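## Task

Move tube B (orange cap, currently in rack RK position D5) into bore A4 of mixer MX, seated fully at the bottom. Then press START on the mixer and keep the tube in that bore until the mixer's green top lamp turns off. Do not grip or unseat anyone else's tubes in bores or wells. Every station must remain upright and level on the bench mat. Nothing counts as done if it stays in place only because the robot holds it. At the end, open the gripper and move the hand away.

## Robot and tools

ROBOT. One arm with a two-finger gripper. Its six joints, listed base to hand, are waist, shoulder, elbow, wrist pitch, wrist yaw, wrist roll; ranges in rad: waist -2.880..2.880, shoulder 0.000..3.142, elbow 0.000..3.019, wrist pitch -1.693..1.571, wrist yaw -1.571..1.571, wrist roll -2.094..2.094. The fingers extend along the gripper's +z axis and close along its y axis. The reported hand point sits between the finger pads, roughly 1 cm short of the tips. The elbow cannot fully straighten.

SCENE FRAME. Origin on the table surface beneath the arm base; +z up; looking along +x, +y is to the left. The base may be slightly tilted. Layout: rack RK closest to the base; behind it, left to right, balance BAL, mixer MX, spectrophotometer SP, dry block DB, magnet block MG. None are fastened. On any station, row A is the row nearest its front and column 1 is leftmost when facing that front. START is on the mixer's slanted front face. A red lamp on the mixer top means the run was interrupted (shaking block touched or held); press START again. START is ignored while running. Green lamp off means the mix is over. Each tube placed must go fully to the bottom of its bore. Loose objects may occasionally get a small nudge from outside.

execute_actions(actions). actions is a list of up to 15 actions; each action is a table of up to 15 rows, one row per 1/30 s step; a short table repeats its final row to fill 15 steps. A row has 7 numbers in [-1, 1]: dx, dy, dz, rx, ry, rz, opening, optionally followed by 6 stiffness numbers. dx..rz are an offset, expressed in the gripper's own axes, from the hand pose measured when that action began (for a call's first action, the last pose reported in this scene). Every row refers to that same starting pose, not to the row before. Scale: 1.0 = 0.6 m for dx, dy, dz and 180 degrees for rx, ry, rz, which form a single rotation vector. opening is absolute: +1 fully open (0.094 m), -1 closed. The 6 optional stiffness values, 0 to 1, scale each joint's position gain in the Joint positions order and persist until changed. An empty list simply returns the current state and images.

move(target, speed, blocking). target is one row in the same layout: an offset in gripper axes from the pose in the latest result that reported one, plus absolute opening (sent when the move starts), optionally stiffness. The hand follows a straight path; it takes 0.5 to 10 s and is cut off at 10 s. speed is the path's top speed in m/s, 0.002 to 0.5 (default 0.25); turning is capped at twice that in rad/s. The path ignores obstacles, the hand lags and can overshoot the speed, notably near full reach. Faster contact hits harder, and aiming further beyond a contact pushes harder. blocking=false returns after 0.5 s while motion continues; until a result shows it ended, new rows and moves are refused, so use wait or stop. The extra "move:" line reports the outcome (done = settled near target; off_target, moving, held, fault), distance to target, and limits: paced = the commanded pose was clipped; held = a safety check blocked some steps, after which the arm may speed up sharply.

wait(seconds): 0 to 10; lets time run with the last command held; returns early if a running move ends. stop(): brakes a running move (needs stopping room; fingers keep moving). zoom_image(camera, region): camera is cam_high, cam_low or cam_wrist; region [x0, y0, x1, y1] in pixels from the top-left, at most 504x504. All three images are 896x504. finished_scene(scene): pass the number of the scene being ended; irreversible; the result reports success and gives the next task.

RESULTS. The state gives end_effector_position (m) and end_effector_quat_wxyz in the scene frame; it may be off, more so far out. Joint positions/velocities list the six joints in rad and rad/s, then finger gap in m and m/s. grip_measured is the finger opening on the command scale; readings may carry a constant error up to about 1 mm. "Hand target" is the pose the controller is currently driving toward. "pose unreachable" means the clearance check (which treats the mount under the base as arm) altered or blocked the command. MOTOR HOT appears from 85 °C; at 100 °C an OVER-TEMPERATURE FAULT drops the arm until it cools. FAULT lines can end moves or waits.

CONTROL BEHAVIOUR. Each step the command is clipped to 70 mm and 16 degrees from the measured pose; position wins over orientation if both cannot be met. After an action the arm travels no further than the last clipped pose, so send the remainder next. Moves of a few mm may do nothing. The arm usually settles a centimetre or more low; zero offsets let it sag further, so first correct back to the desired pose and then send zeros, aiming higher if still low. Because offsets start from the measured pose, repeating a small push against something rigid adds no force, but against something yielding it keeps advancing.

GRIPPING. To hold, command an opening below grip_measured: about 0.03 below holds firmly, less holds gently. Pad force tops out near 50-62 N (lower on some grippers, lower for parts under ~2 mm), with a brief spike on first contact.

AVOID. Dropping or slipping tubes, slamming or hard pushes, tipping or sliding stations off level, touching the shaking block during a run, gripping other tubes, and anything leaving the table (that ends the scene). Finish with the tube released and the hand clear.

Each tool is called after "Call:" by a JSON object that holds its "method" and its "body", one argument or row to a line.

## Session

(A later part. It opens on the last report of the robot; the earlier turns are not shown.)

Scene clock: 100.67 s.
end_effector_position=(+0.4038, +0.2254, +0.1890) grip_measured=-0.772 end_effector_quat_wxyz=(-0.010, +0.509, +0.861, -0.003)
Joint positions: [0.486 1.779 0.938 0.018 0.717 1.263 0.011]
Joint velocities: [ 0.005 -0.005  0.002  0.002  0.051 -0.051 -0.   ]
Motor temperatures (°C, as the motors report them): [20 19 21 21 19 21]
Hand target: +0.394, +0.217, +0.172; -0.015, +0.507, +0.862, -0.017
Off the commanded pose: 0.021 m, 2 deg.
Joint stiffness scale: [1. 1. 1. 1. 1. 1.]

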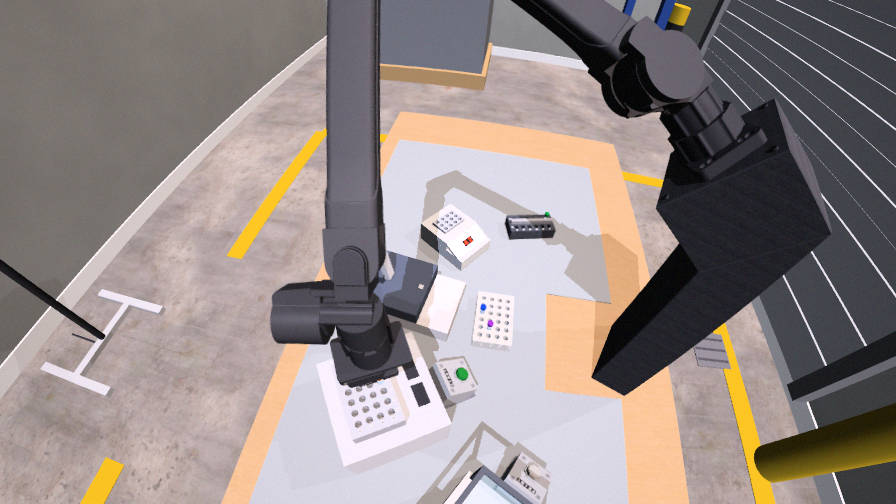

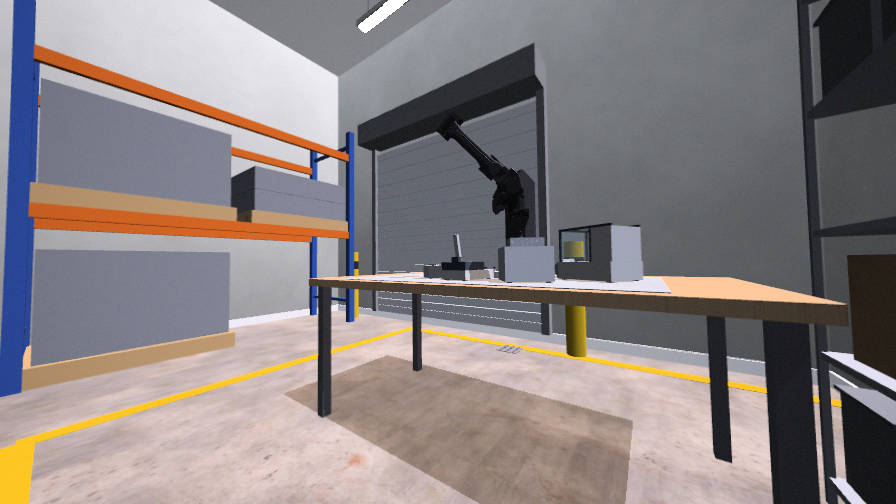

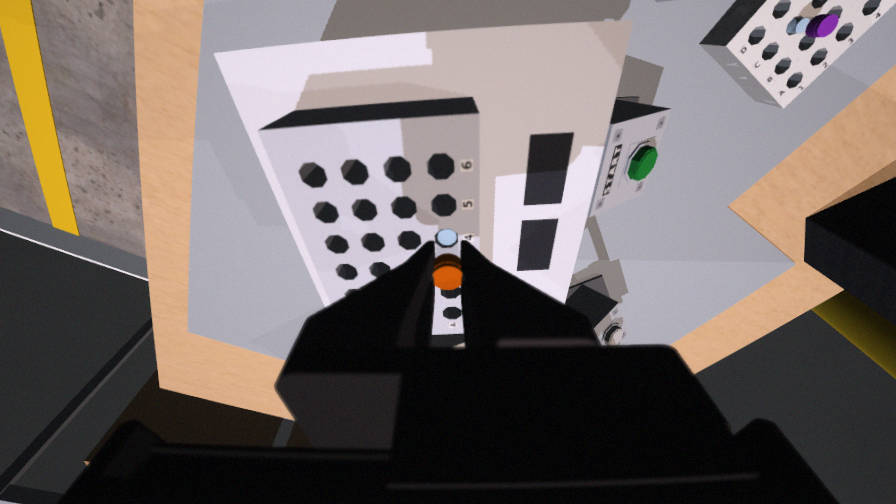

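In.

Call:
{"method": "execute_actions", "body": {
  "actions": [
    [[-0.006,-0.018,0.038,0.008,-0.004,0,-0.79]],
    [[-0.006,-0.018,0.038,0.008,-0.004,0,-0.79]],
    [[-0.006,-0.018,0.04,0.009,-0.004,0,-0.79]],
    [[-0.006,-0.018,0.04,0.009,-0.004,0,-0.79]]
  ]
}}

Scene clock: 104.63 s.
end_effector_position=(+0.4044, +0.2256, +0.1749) grip_measured=-0.772 end_effector_quat_wxyz=(-0.003, +0.512, +0.859, -0.003)
Joint positions: [0.47  1.813 0.951 0.063 0.716 1.247 0.011]
Joint velocities: [-0.024 -0.005 -0.002  0.002 -0.051 -0.007  0.001]
Motor temperatures (°C, as the motors report them): [20 19 21 21 19 21]
Hand target: +0.395, +0.217, +0.152; -0.006, +0.513, +0.858, -0.019
Off the commanded pose: 0.027 m, 2 deg.
Joint stiffness scale: [1. 1. 1. 1. 1. 1.]

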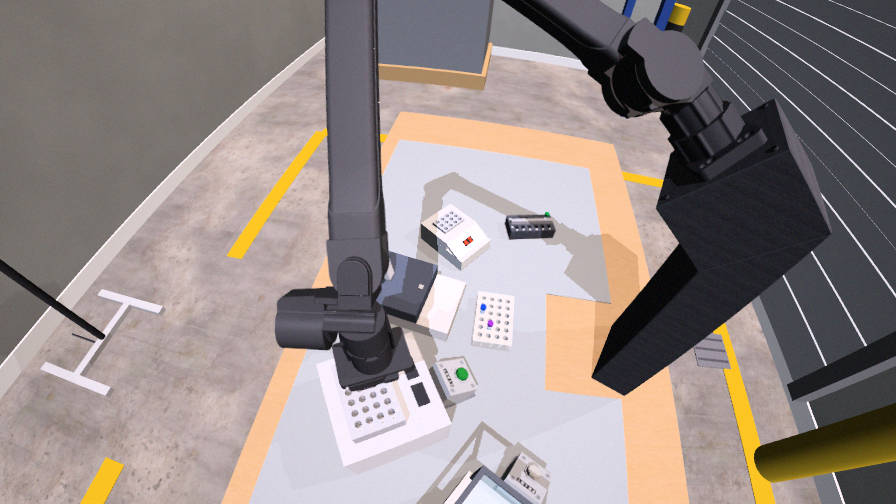

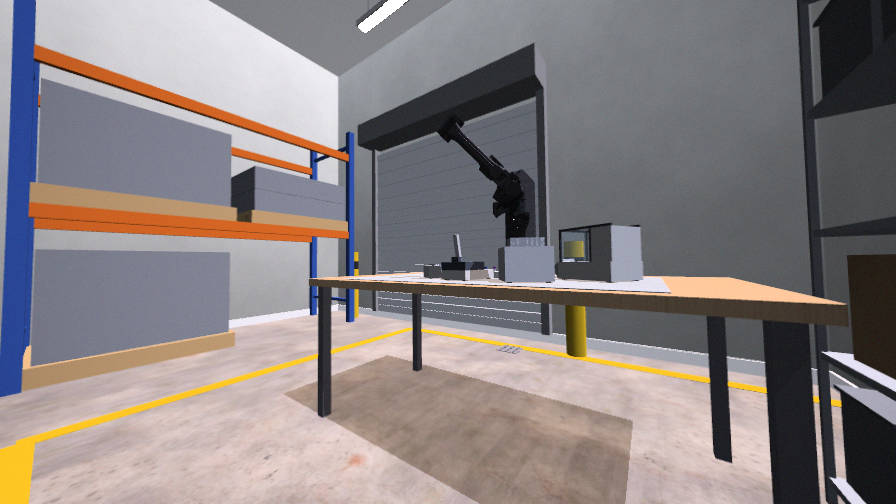

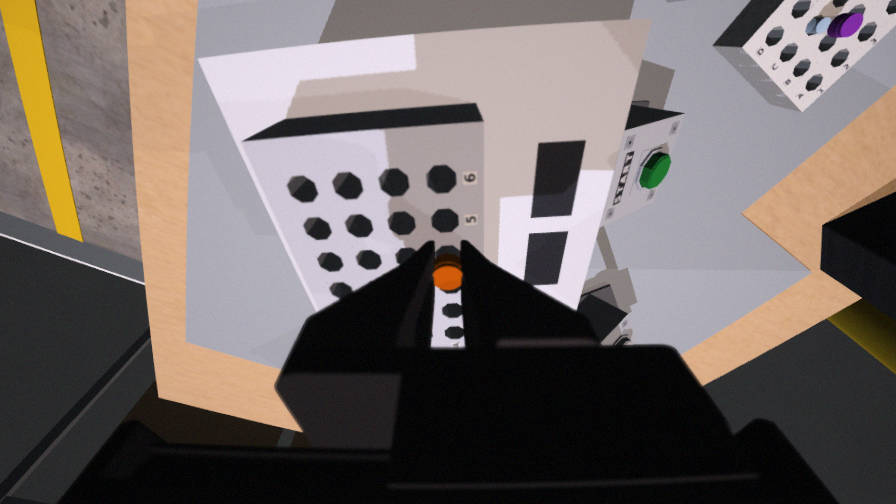

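Call:
{"method": "execute_actions", "body": {
  "actions": [
    [[-0.004,-0.012,0.015,0.006,-0.002,0,-0.3]],
    [[-0.004,-0.012,0.015,0.006,-0.002,0,-0.3]]
  ]
}}

Call:
{"method": "move", "body": {
  "target": [0.01,0.004,-0.065,0,0,0,-0.3],
  "speed": 0.05
}}

Call:
{"method": "move", "body": {
  "target": [0,0,0,0,0,0,-1]
}}

Scene clock: 107.93 s.
end_effector_position=(+0.4055, +0.2257, +0.1749) grip_measured=-0.302 end_effector_quat_wxyz=(-0.002, +0.513, +0.859, -0.003)
Joint positions: [0.47  1.813 0.953 0.063 0.717 1.247 0.033]
Joint velocities: [-0.024 -0.005 -0.012 -0.012  0.007 -0.037 -0.001]
Motor temperatures (°C, as the motors report them): [20 19 21 21 19 21]
Hand target: +0.400, +0.220, +0.166; -0.004, +0.513, +0.859, -0.013
Off the commanded pose: 0.012 m, 1 deg.
Joint stiffness scale: [1. 1. 1. 1. 1. 1.]

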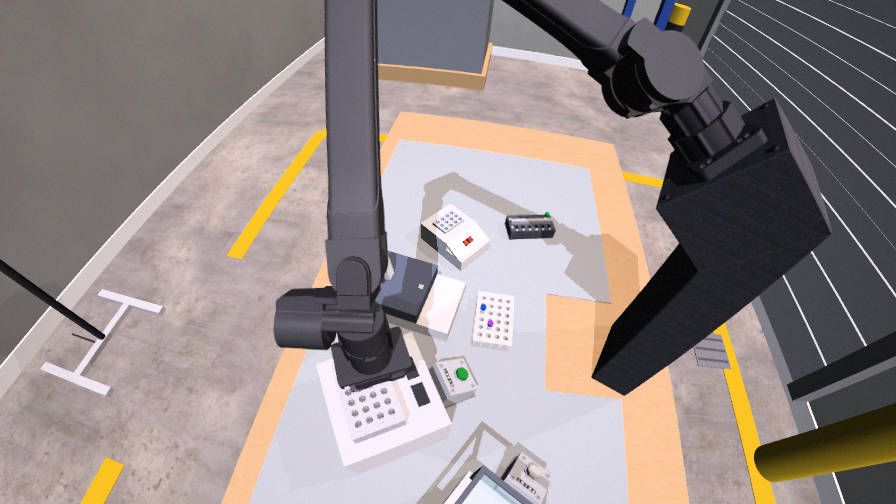

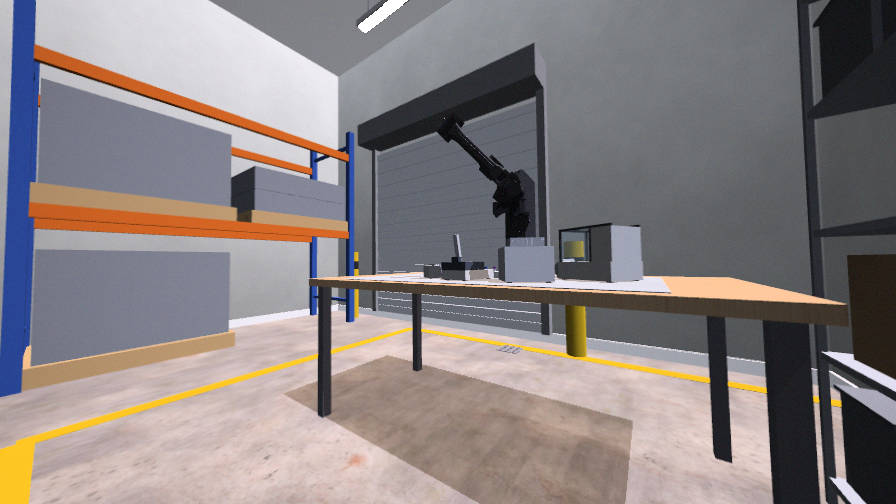

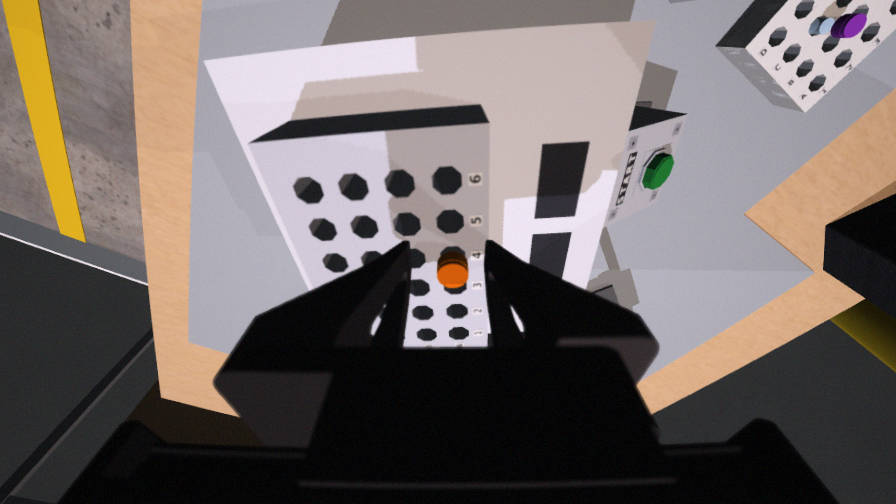

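Scene clock: 109.07 s.
end_effector_position=(+0.4060, +0.2286, +0.2065) grip_measured=-0.302 end_effector_quat_wxyz=(-0.001, +0.512, +0.859, -0.007)
Joint positions: [ 0.521  1.753  0.928 -0.01   0.76   1.298  0.033]
Joint velocities: [-0.005  0.005  0.002 -0.002  0.007  0.051 -0.001]
Motor temperatures (°C, as the motors report them): [20 19 21 21 19 21]
Hand target: +0.405, +0.232, +0.214; -0.002, +0.513, +0.859, -0.003
Off the commanded pose: 0.008 m, 0 deg.
Joint stiffness scale: [1. 1. 1. 1. 1. 1.]
move: done

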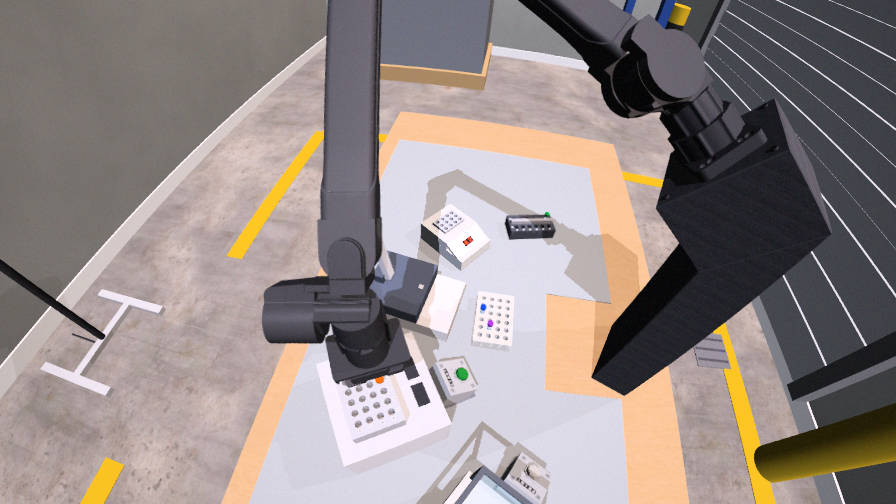

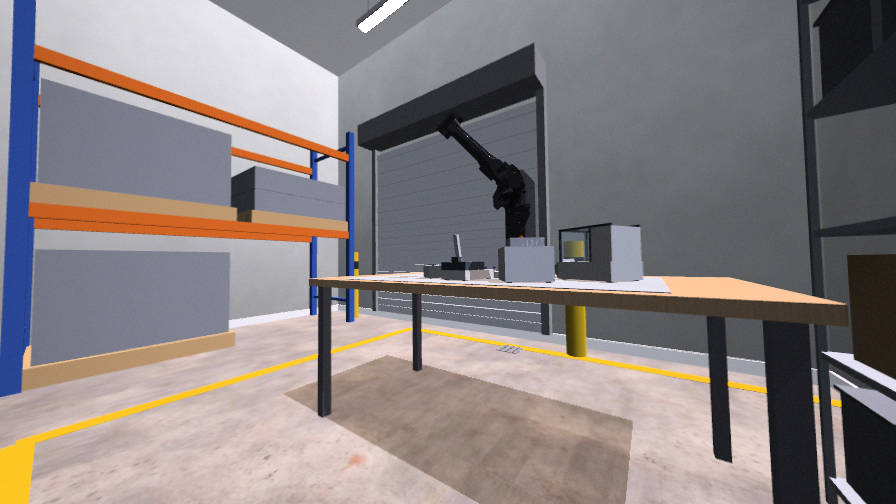

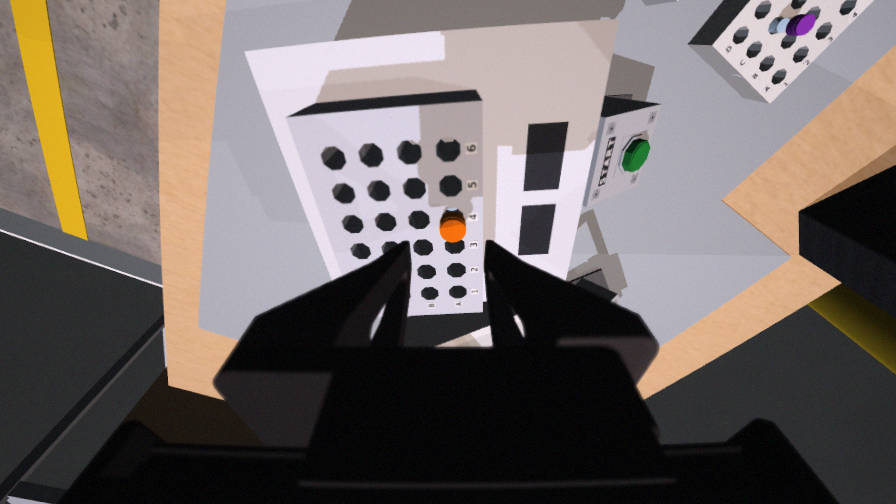

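Scene clock: 109.57 s.
end_effector_position=(+0.4060, +0.2286, +0.2065) grip_measured=-0.987 end_effector_quat_wxyz=(-0.001, +0.512, +0.859, -0.007)
Joint positions: [ 0.521  1.753  0.928 -0.01   0.76   1.298  0.001]
Joint velocities: [-0.015 -0.005  0.007 -0.007 -0.007 -0.007  0.001]
Motor temperatures (°C, as the motors report them): [20 19 21 21 19 21]
Hand target: +0.406, +0.229, +0.206; -0.001, +0.512, +0.859, -0.007
Off the commanded pose: 0.000 m, 0 deg.
Joint stiffness scale: [1. 1. 1. 1. 1. 1.]
move: done

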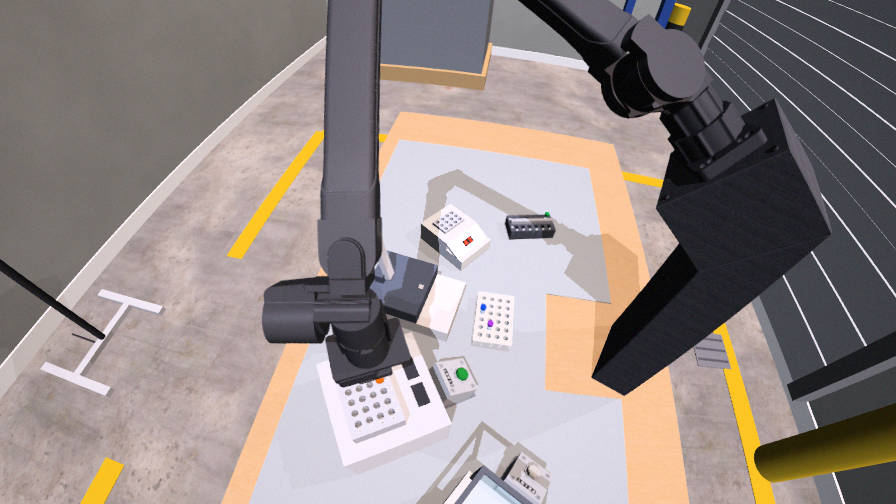

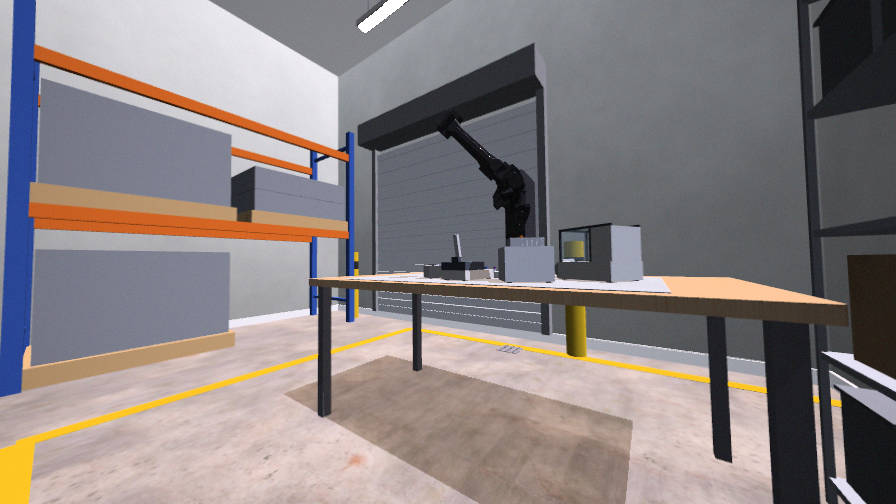

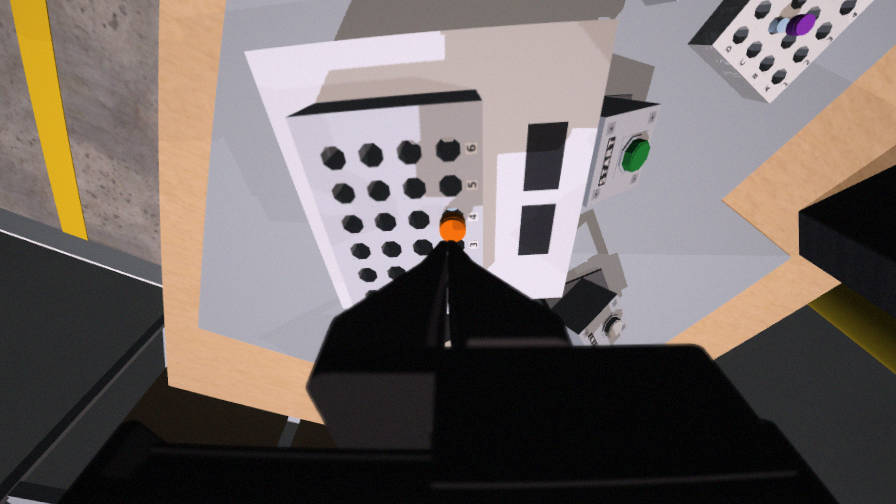

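Call:
{"method": "move", "body": {
  "target": [-0.002,-0.024,0.08,0.006,-0.002,0,-1],
  "speed": 0.025
}}

Call:
{"method": "move", "body": {
  "target": [0,0,-0.06,0,0,0,-1],
  "speed": 0.08
}}

Call:
{"method": "move", "body": {
  "target": [0,-0.27,0.0,0,0,0,-1],
  "speed": 0.15
}}

Call:
{"method": "move", "body": {
  "target": [0,0,0.13,0,0,0,-1],
  "speed": 0.1
}}

Scene clock: 114.93 s.
end_effector_position=(+0.4051, +0.2321, +0.1881) grip_measured=-0.987 end_effector_quat_wxyz=(+0.002, +0.511, +0.860, +0.003)
Joint positions: [0.497 1.796 0.938 0.063 0.732 1.256 0.001]
Joint velocities: [ 0.015 -0.005  0.012 -0.007 -0.066  0.051  0.   ]
Motor temperatures (°C, as the motors report them): [20 19 21 21 19 21]
Hand target: +0.392, +0.219, +0.161; -0.003, +0.512, +0.859, -0.016
Off the commanded pose: 0.034 m, 2 deg.
Joint stiffness scale: [1. 1. 1. 1. 1. 1.]
move: off_target

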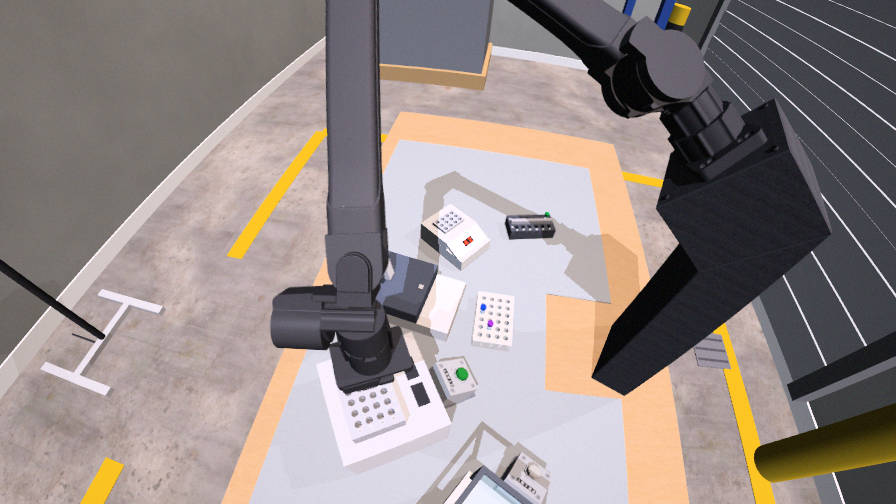

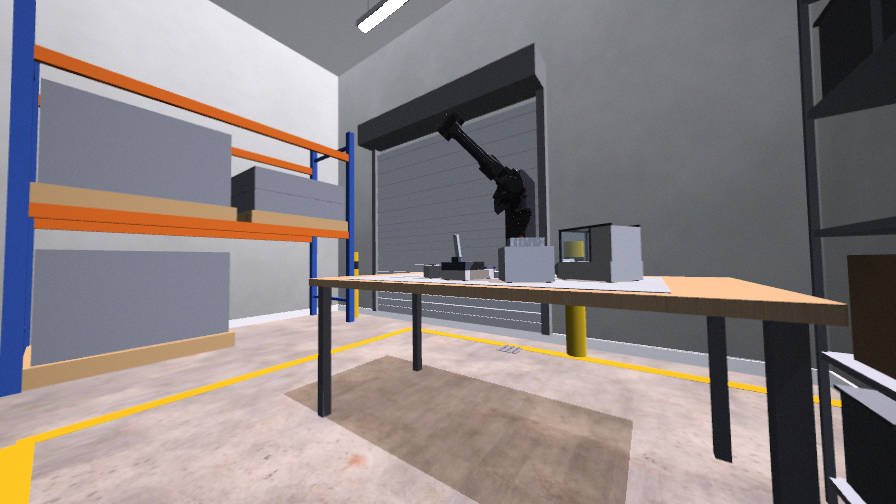

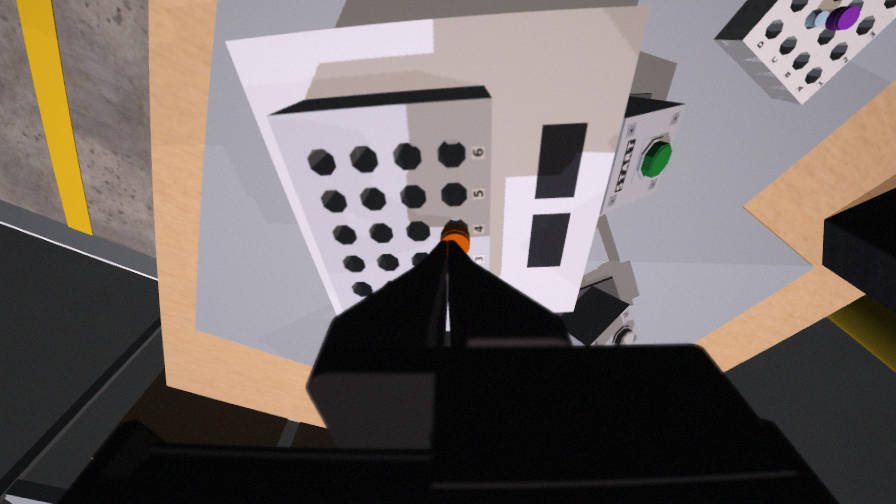

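Scene clock: 115.77 s.
end_effector_position=(+0.4080, +0.2294, +0.2189) grip_measured=-0.987 end_effector_quat_wxyz=(+0.005, +0.511, +0.860, +0.002)
Joint positions: [ 0.538  1.725  0.907 -0.002  0.766  1.294  0.001]
Joint velocities: [-0.015  0.015  0.017 -0.002  0.037  0.007  0.   ]
Motor temperatures (°C, as the motors report them): [20 19 21 21 19 21]
Hand target: +0.405, +0.232, +0.224; +0.002, +0.511, +0.860, +0.003
Off the commanded pose: 0.007 m, 0 deg.
Joint stiffness scale: [1. 1. 1. 1. 1. 1.]
move: done

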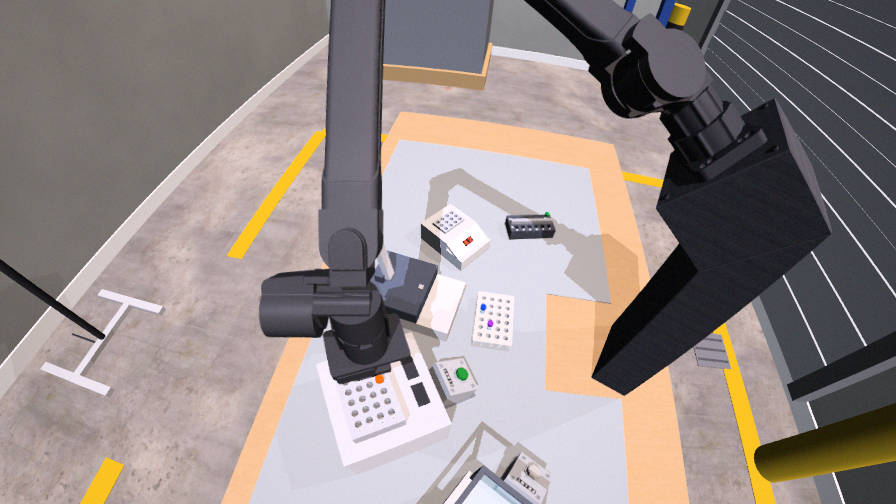

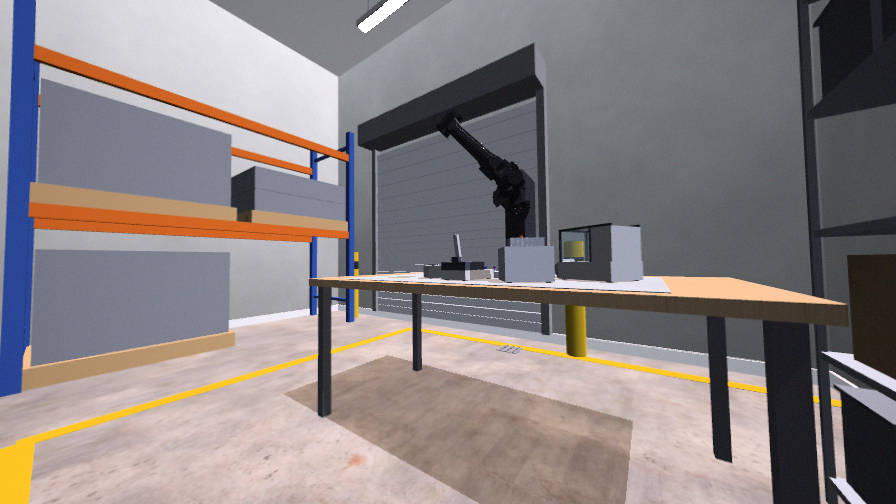

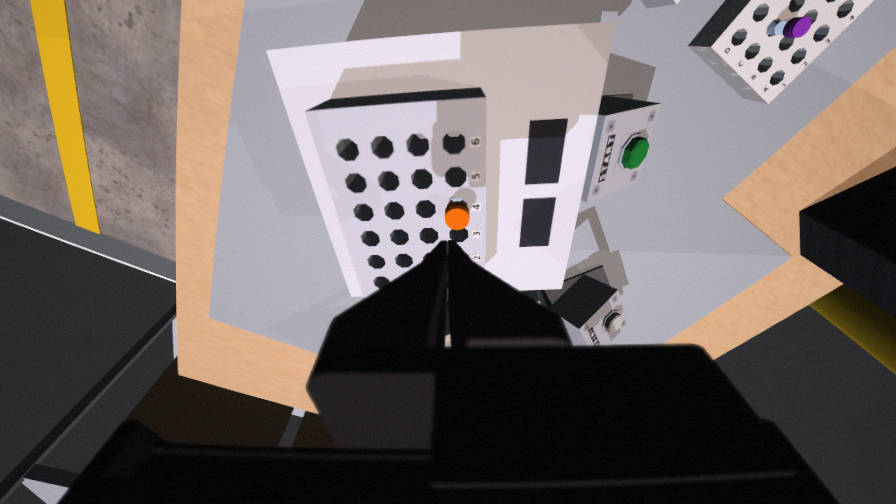

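Scene clock: 117.20 s.
end_effector_position=(+0.2782, +0.1586, +0.2251) grip_measured=-0.987 end_effector_quat_wxyz=(+0.009, +0.517, +0.856, +0.015)
Joint positions: [0.46  1.714 0.494 0.481 0.696 1.213 0.001]
Joint velocities: [-0.024 -0.005  0.017  0.017  0.051 -0.007 -0.002]
Motor temperatures (°C, as the motors report them): [20 19 21 21 19 21]
Hand target: +0.267, +0.150, +0.218; +0.004, +0.511, +0.860, +0.002
Off the commanded pose: 0.016 m, 2 deg.
Joint stiffness scale: [1. 1. 1. 1. 1. 1.]
move: off_target

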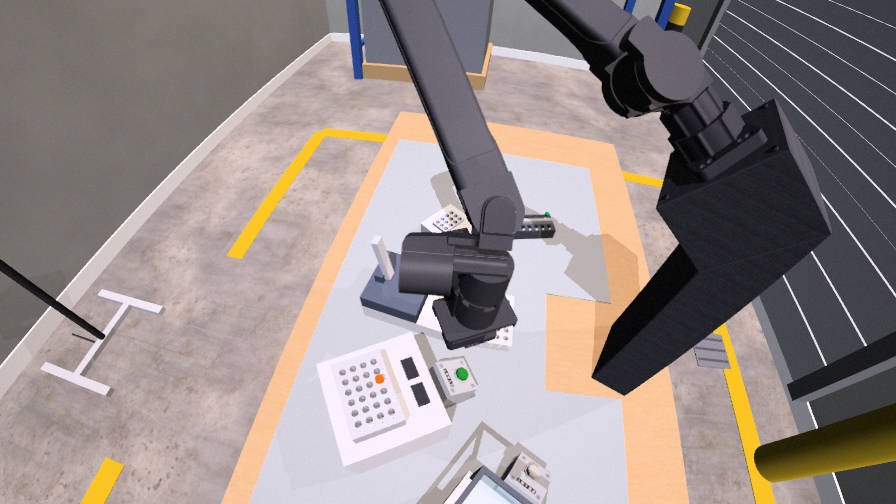

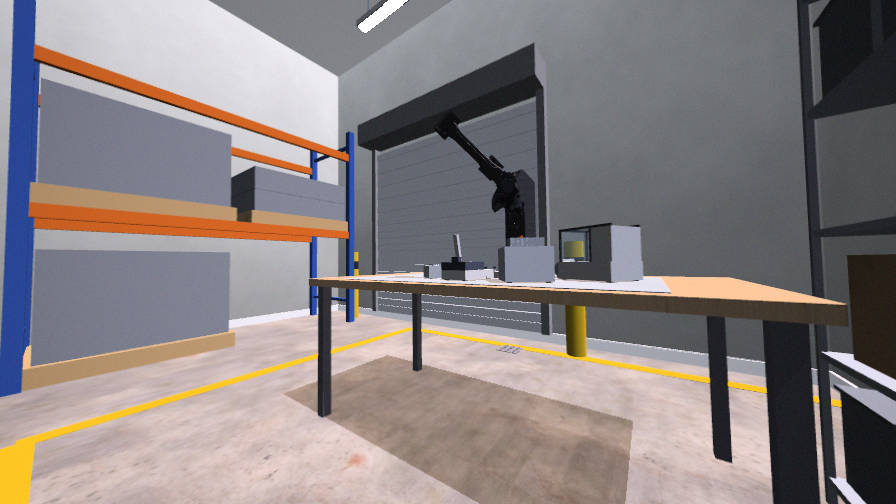

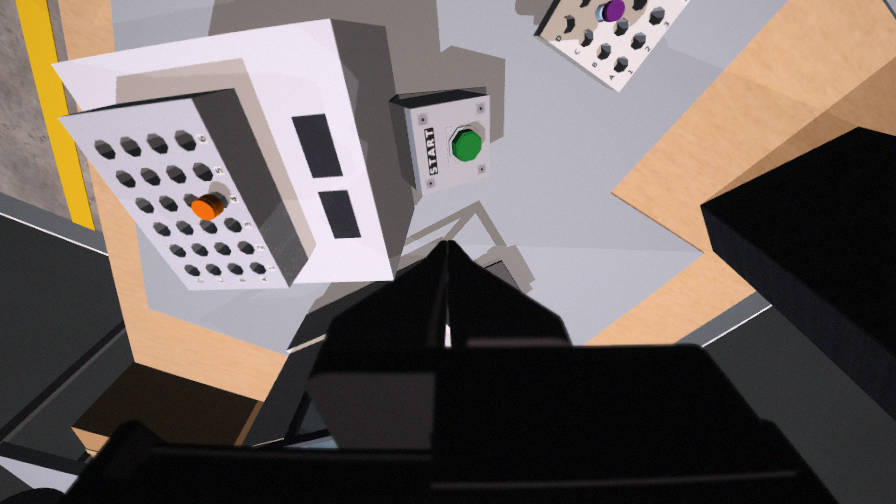

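Scene clock: 118.33 s.
end_effector_position=(+0.2837, +0.1674, +0.1569) grip_measured=-0.987 end_effector_quat_wxyz=(+0.008, +0.518, +0.855, +0.024)
Joint positions: [0.352 1.909 0.616 0.619 0.598 1.121 0.001]
Joint velocities: [-0.005  0.005  0.007  0.002 -0.11  -0.051 -0.   ]
Motor temperatures (°C, as the motors report them): [20 19 21 21 19 21]
Hand target: +0.280, +0.160, +0.147; +0.008, +0.517, +0.856, +0.015
Off the commanded pose: 0.013 m, 1 deg.
Joint stiffness scale: [1. 1. 1. 1. 1. 1.]
move: off_target

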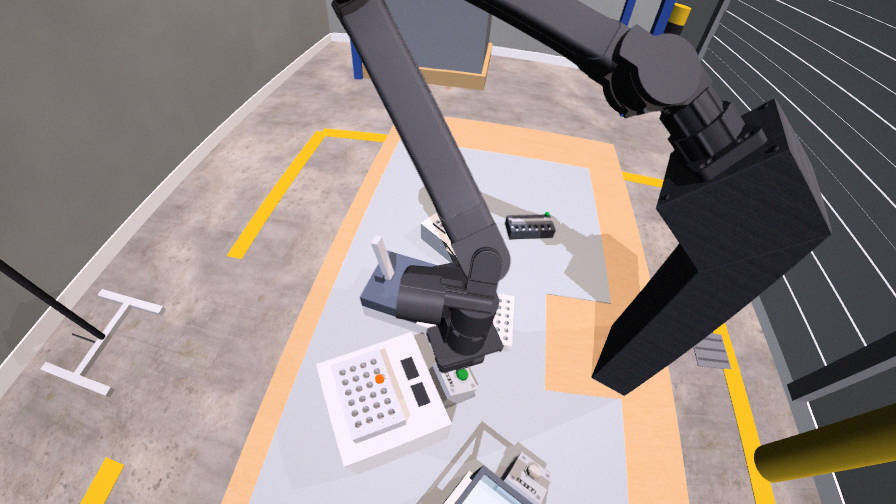

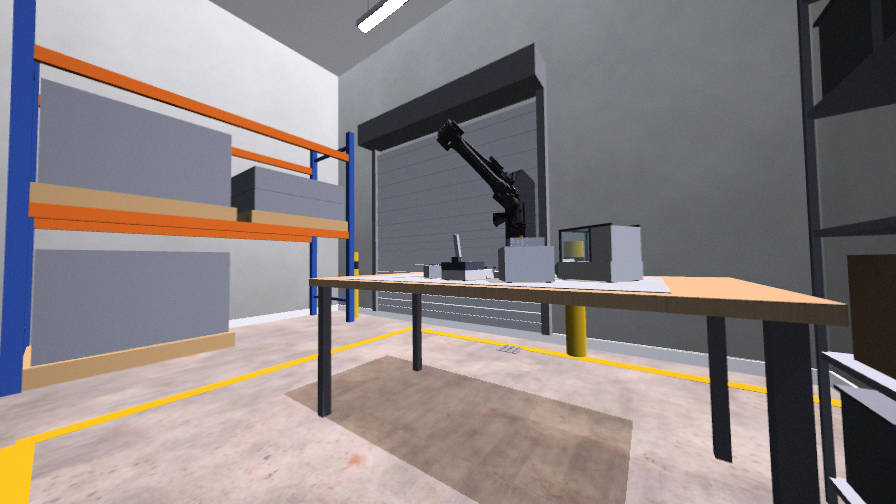

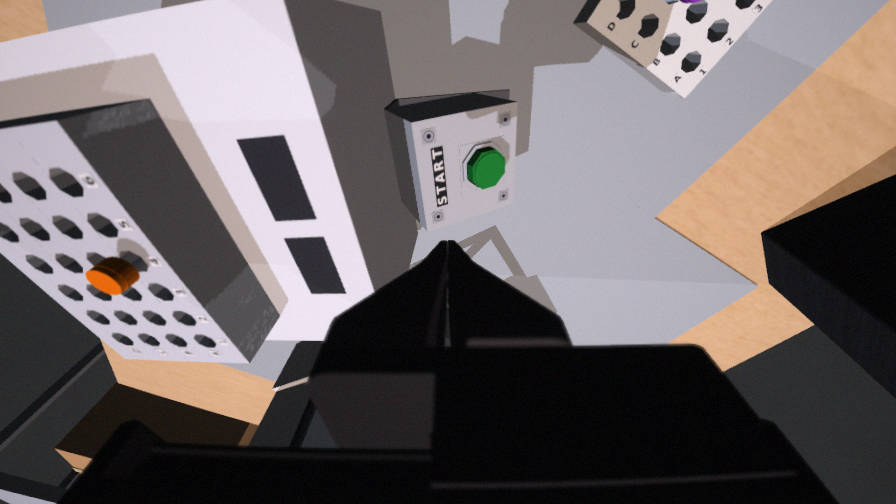

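Call:
{"method": "move", "body": {
  "target": [-0.02,-0.075,0.09,-0.08,0,0,-1],
  "speed": 0.08
}}

Scene clock: 121.80 s.
end_effector_position=(+0.2646, +0.1473, +0.1037) grip_measured=-0.987 end_effector_quat_wxyz=(+0.076, +0.517, +0.840, +0.144)
Joint positions: [0.162 2.204 0.608 1.223 0.278 0.918 0.001]
Joint velocities: [-0.024 -0.015  0.007  0.017 -0.022 -0.007  0.001]
Motor temperatures (°C, as the motors report them): [20 19 21 21 19 21]
Hand target: +0.250, +0.138, +0.101; +0.070, +0.514, +0.845, +0.132
Off the commanded pose: 0.016 m, 2 deg.
Joint stiffness scale: [1. 1. 1. 1. 1. 1.]
move: off_target

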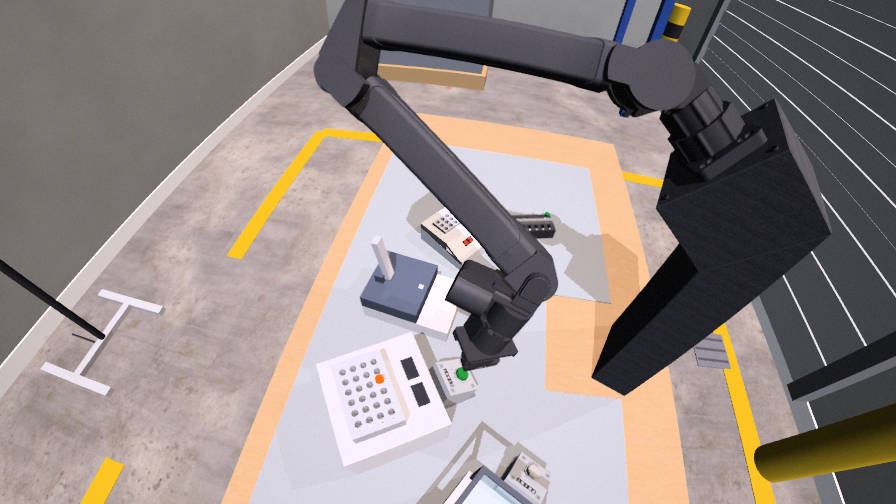

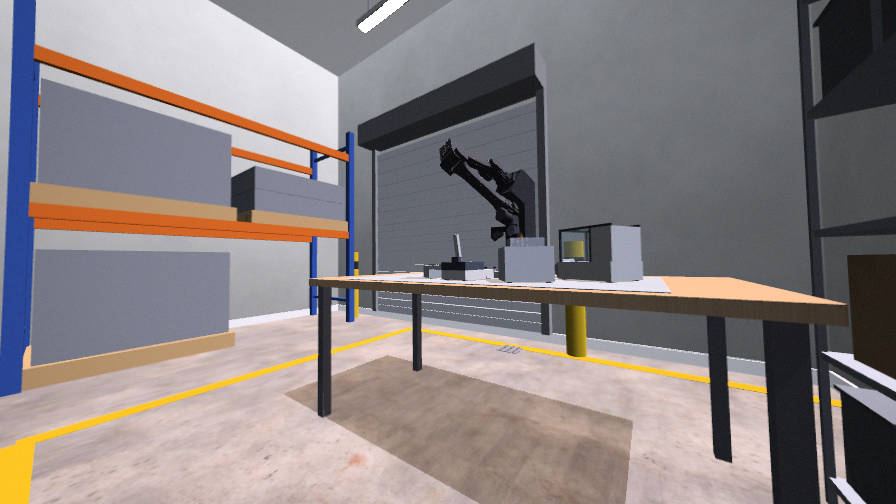

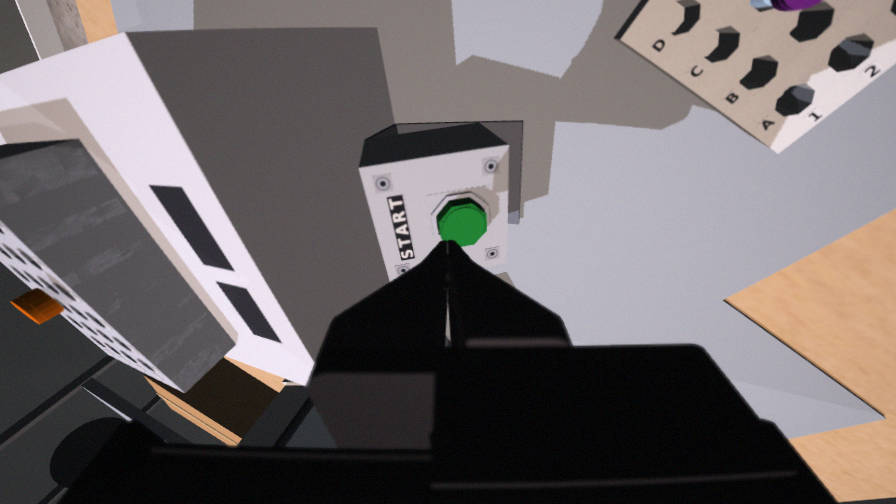

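Call:
{"method": "move", "body": {
  "target": [0,-0.028,0.07,0,0,0,-1],
  "speed": 0.03
}}

Scene clock: 124.63 s.
end_effector_position=(+0.2762, +0.1573, +0.0808) grip_measured=-0.988 end_effector_quat_wxyz=(+0.083, +0.517, +0.836, +0.164)
Joint positions: [0.145 2.248 0.682 1.224 0.231 0.91  0.001]
Joint velocities: [-0.005 -0.005 -0.002 -0.007 -0.051  0.037  0.001]
Motor temperatures (°C, as the motors report them): [20 19 22 21 19 21]
Hand target: +0.261, +0.147, +0.060; +0.076, +0.517, +0.840, +0.144
Off the commanded pose: 0.028 m, 2 deg.
Joint stiffness scale: [1. 1. 1. 1. 1. 1.]
move: off_target

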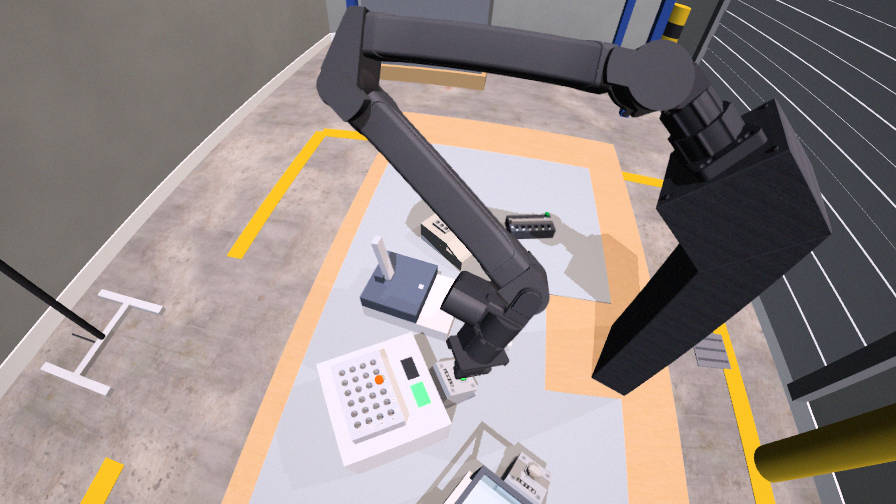

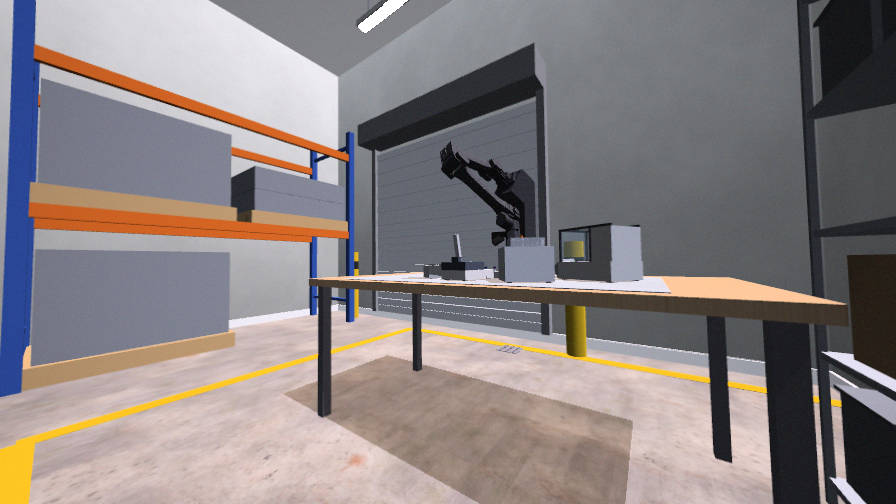

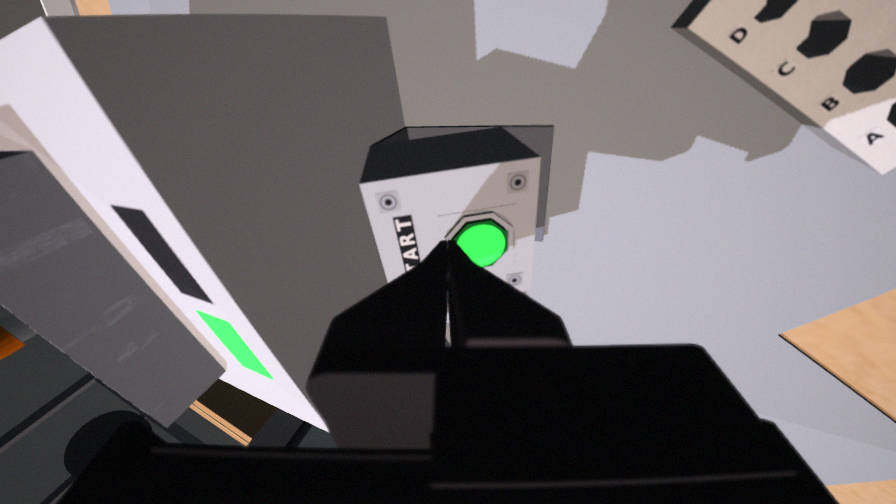

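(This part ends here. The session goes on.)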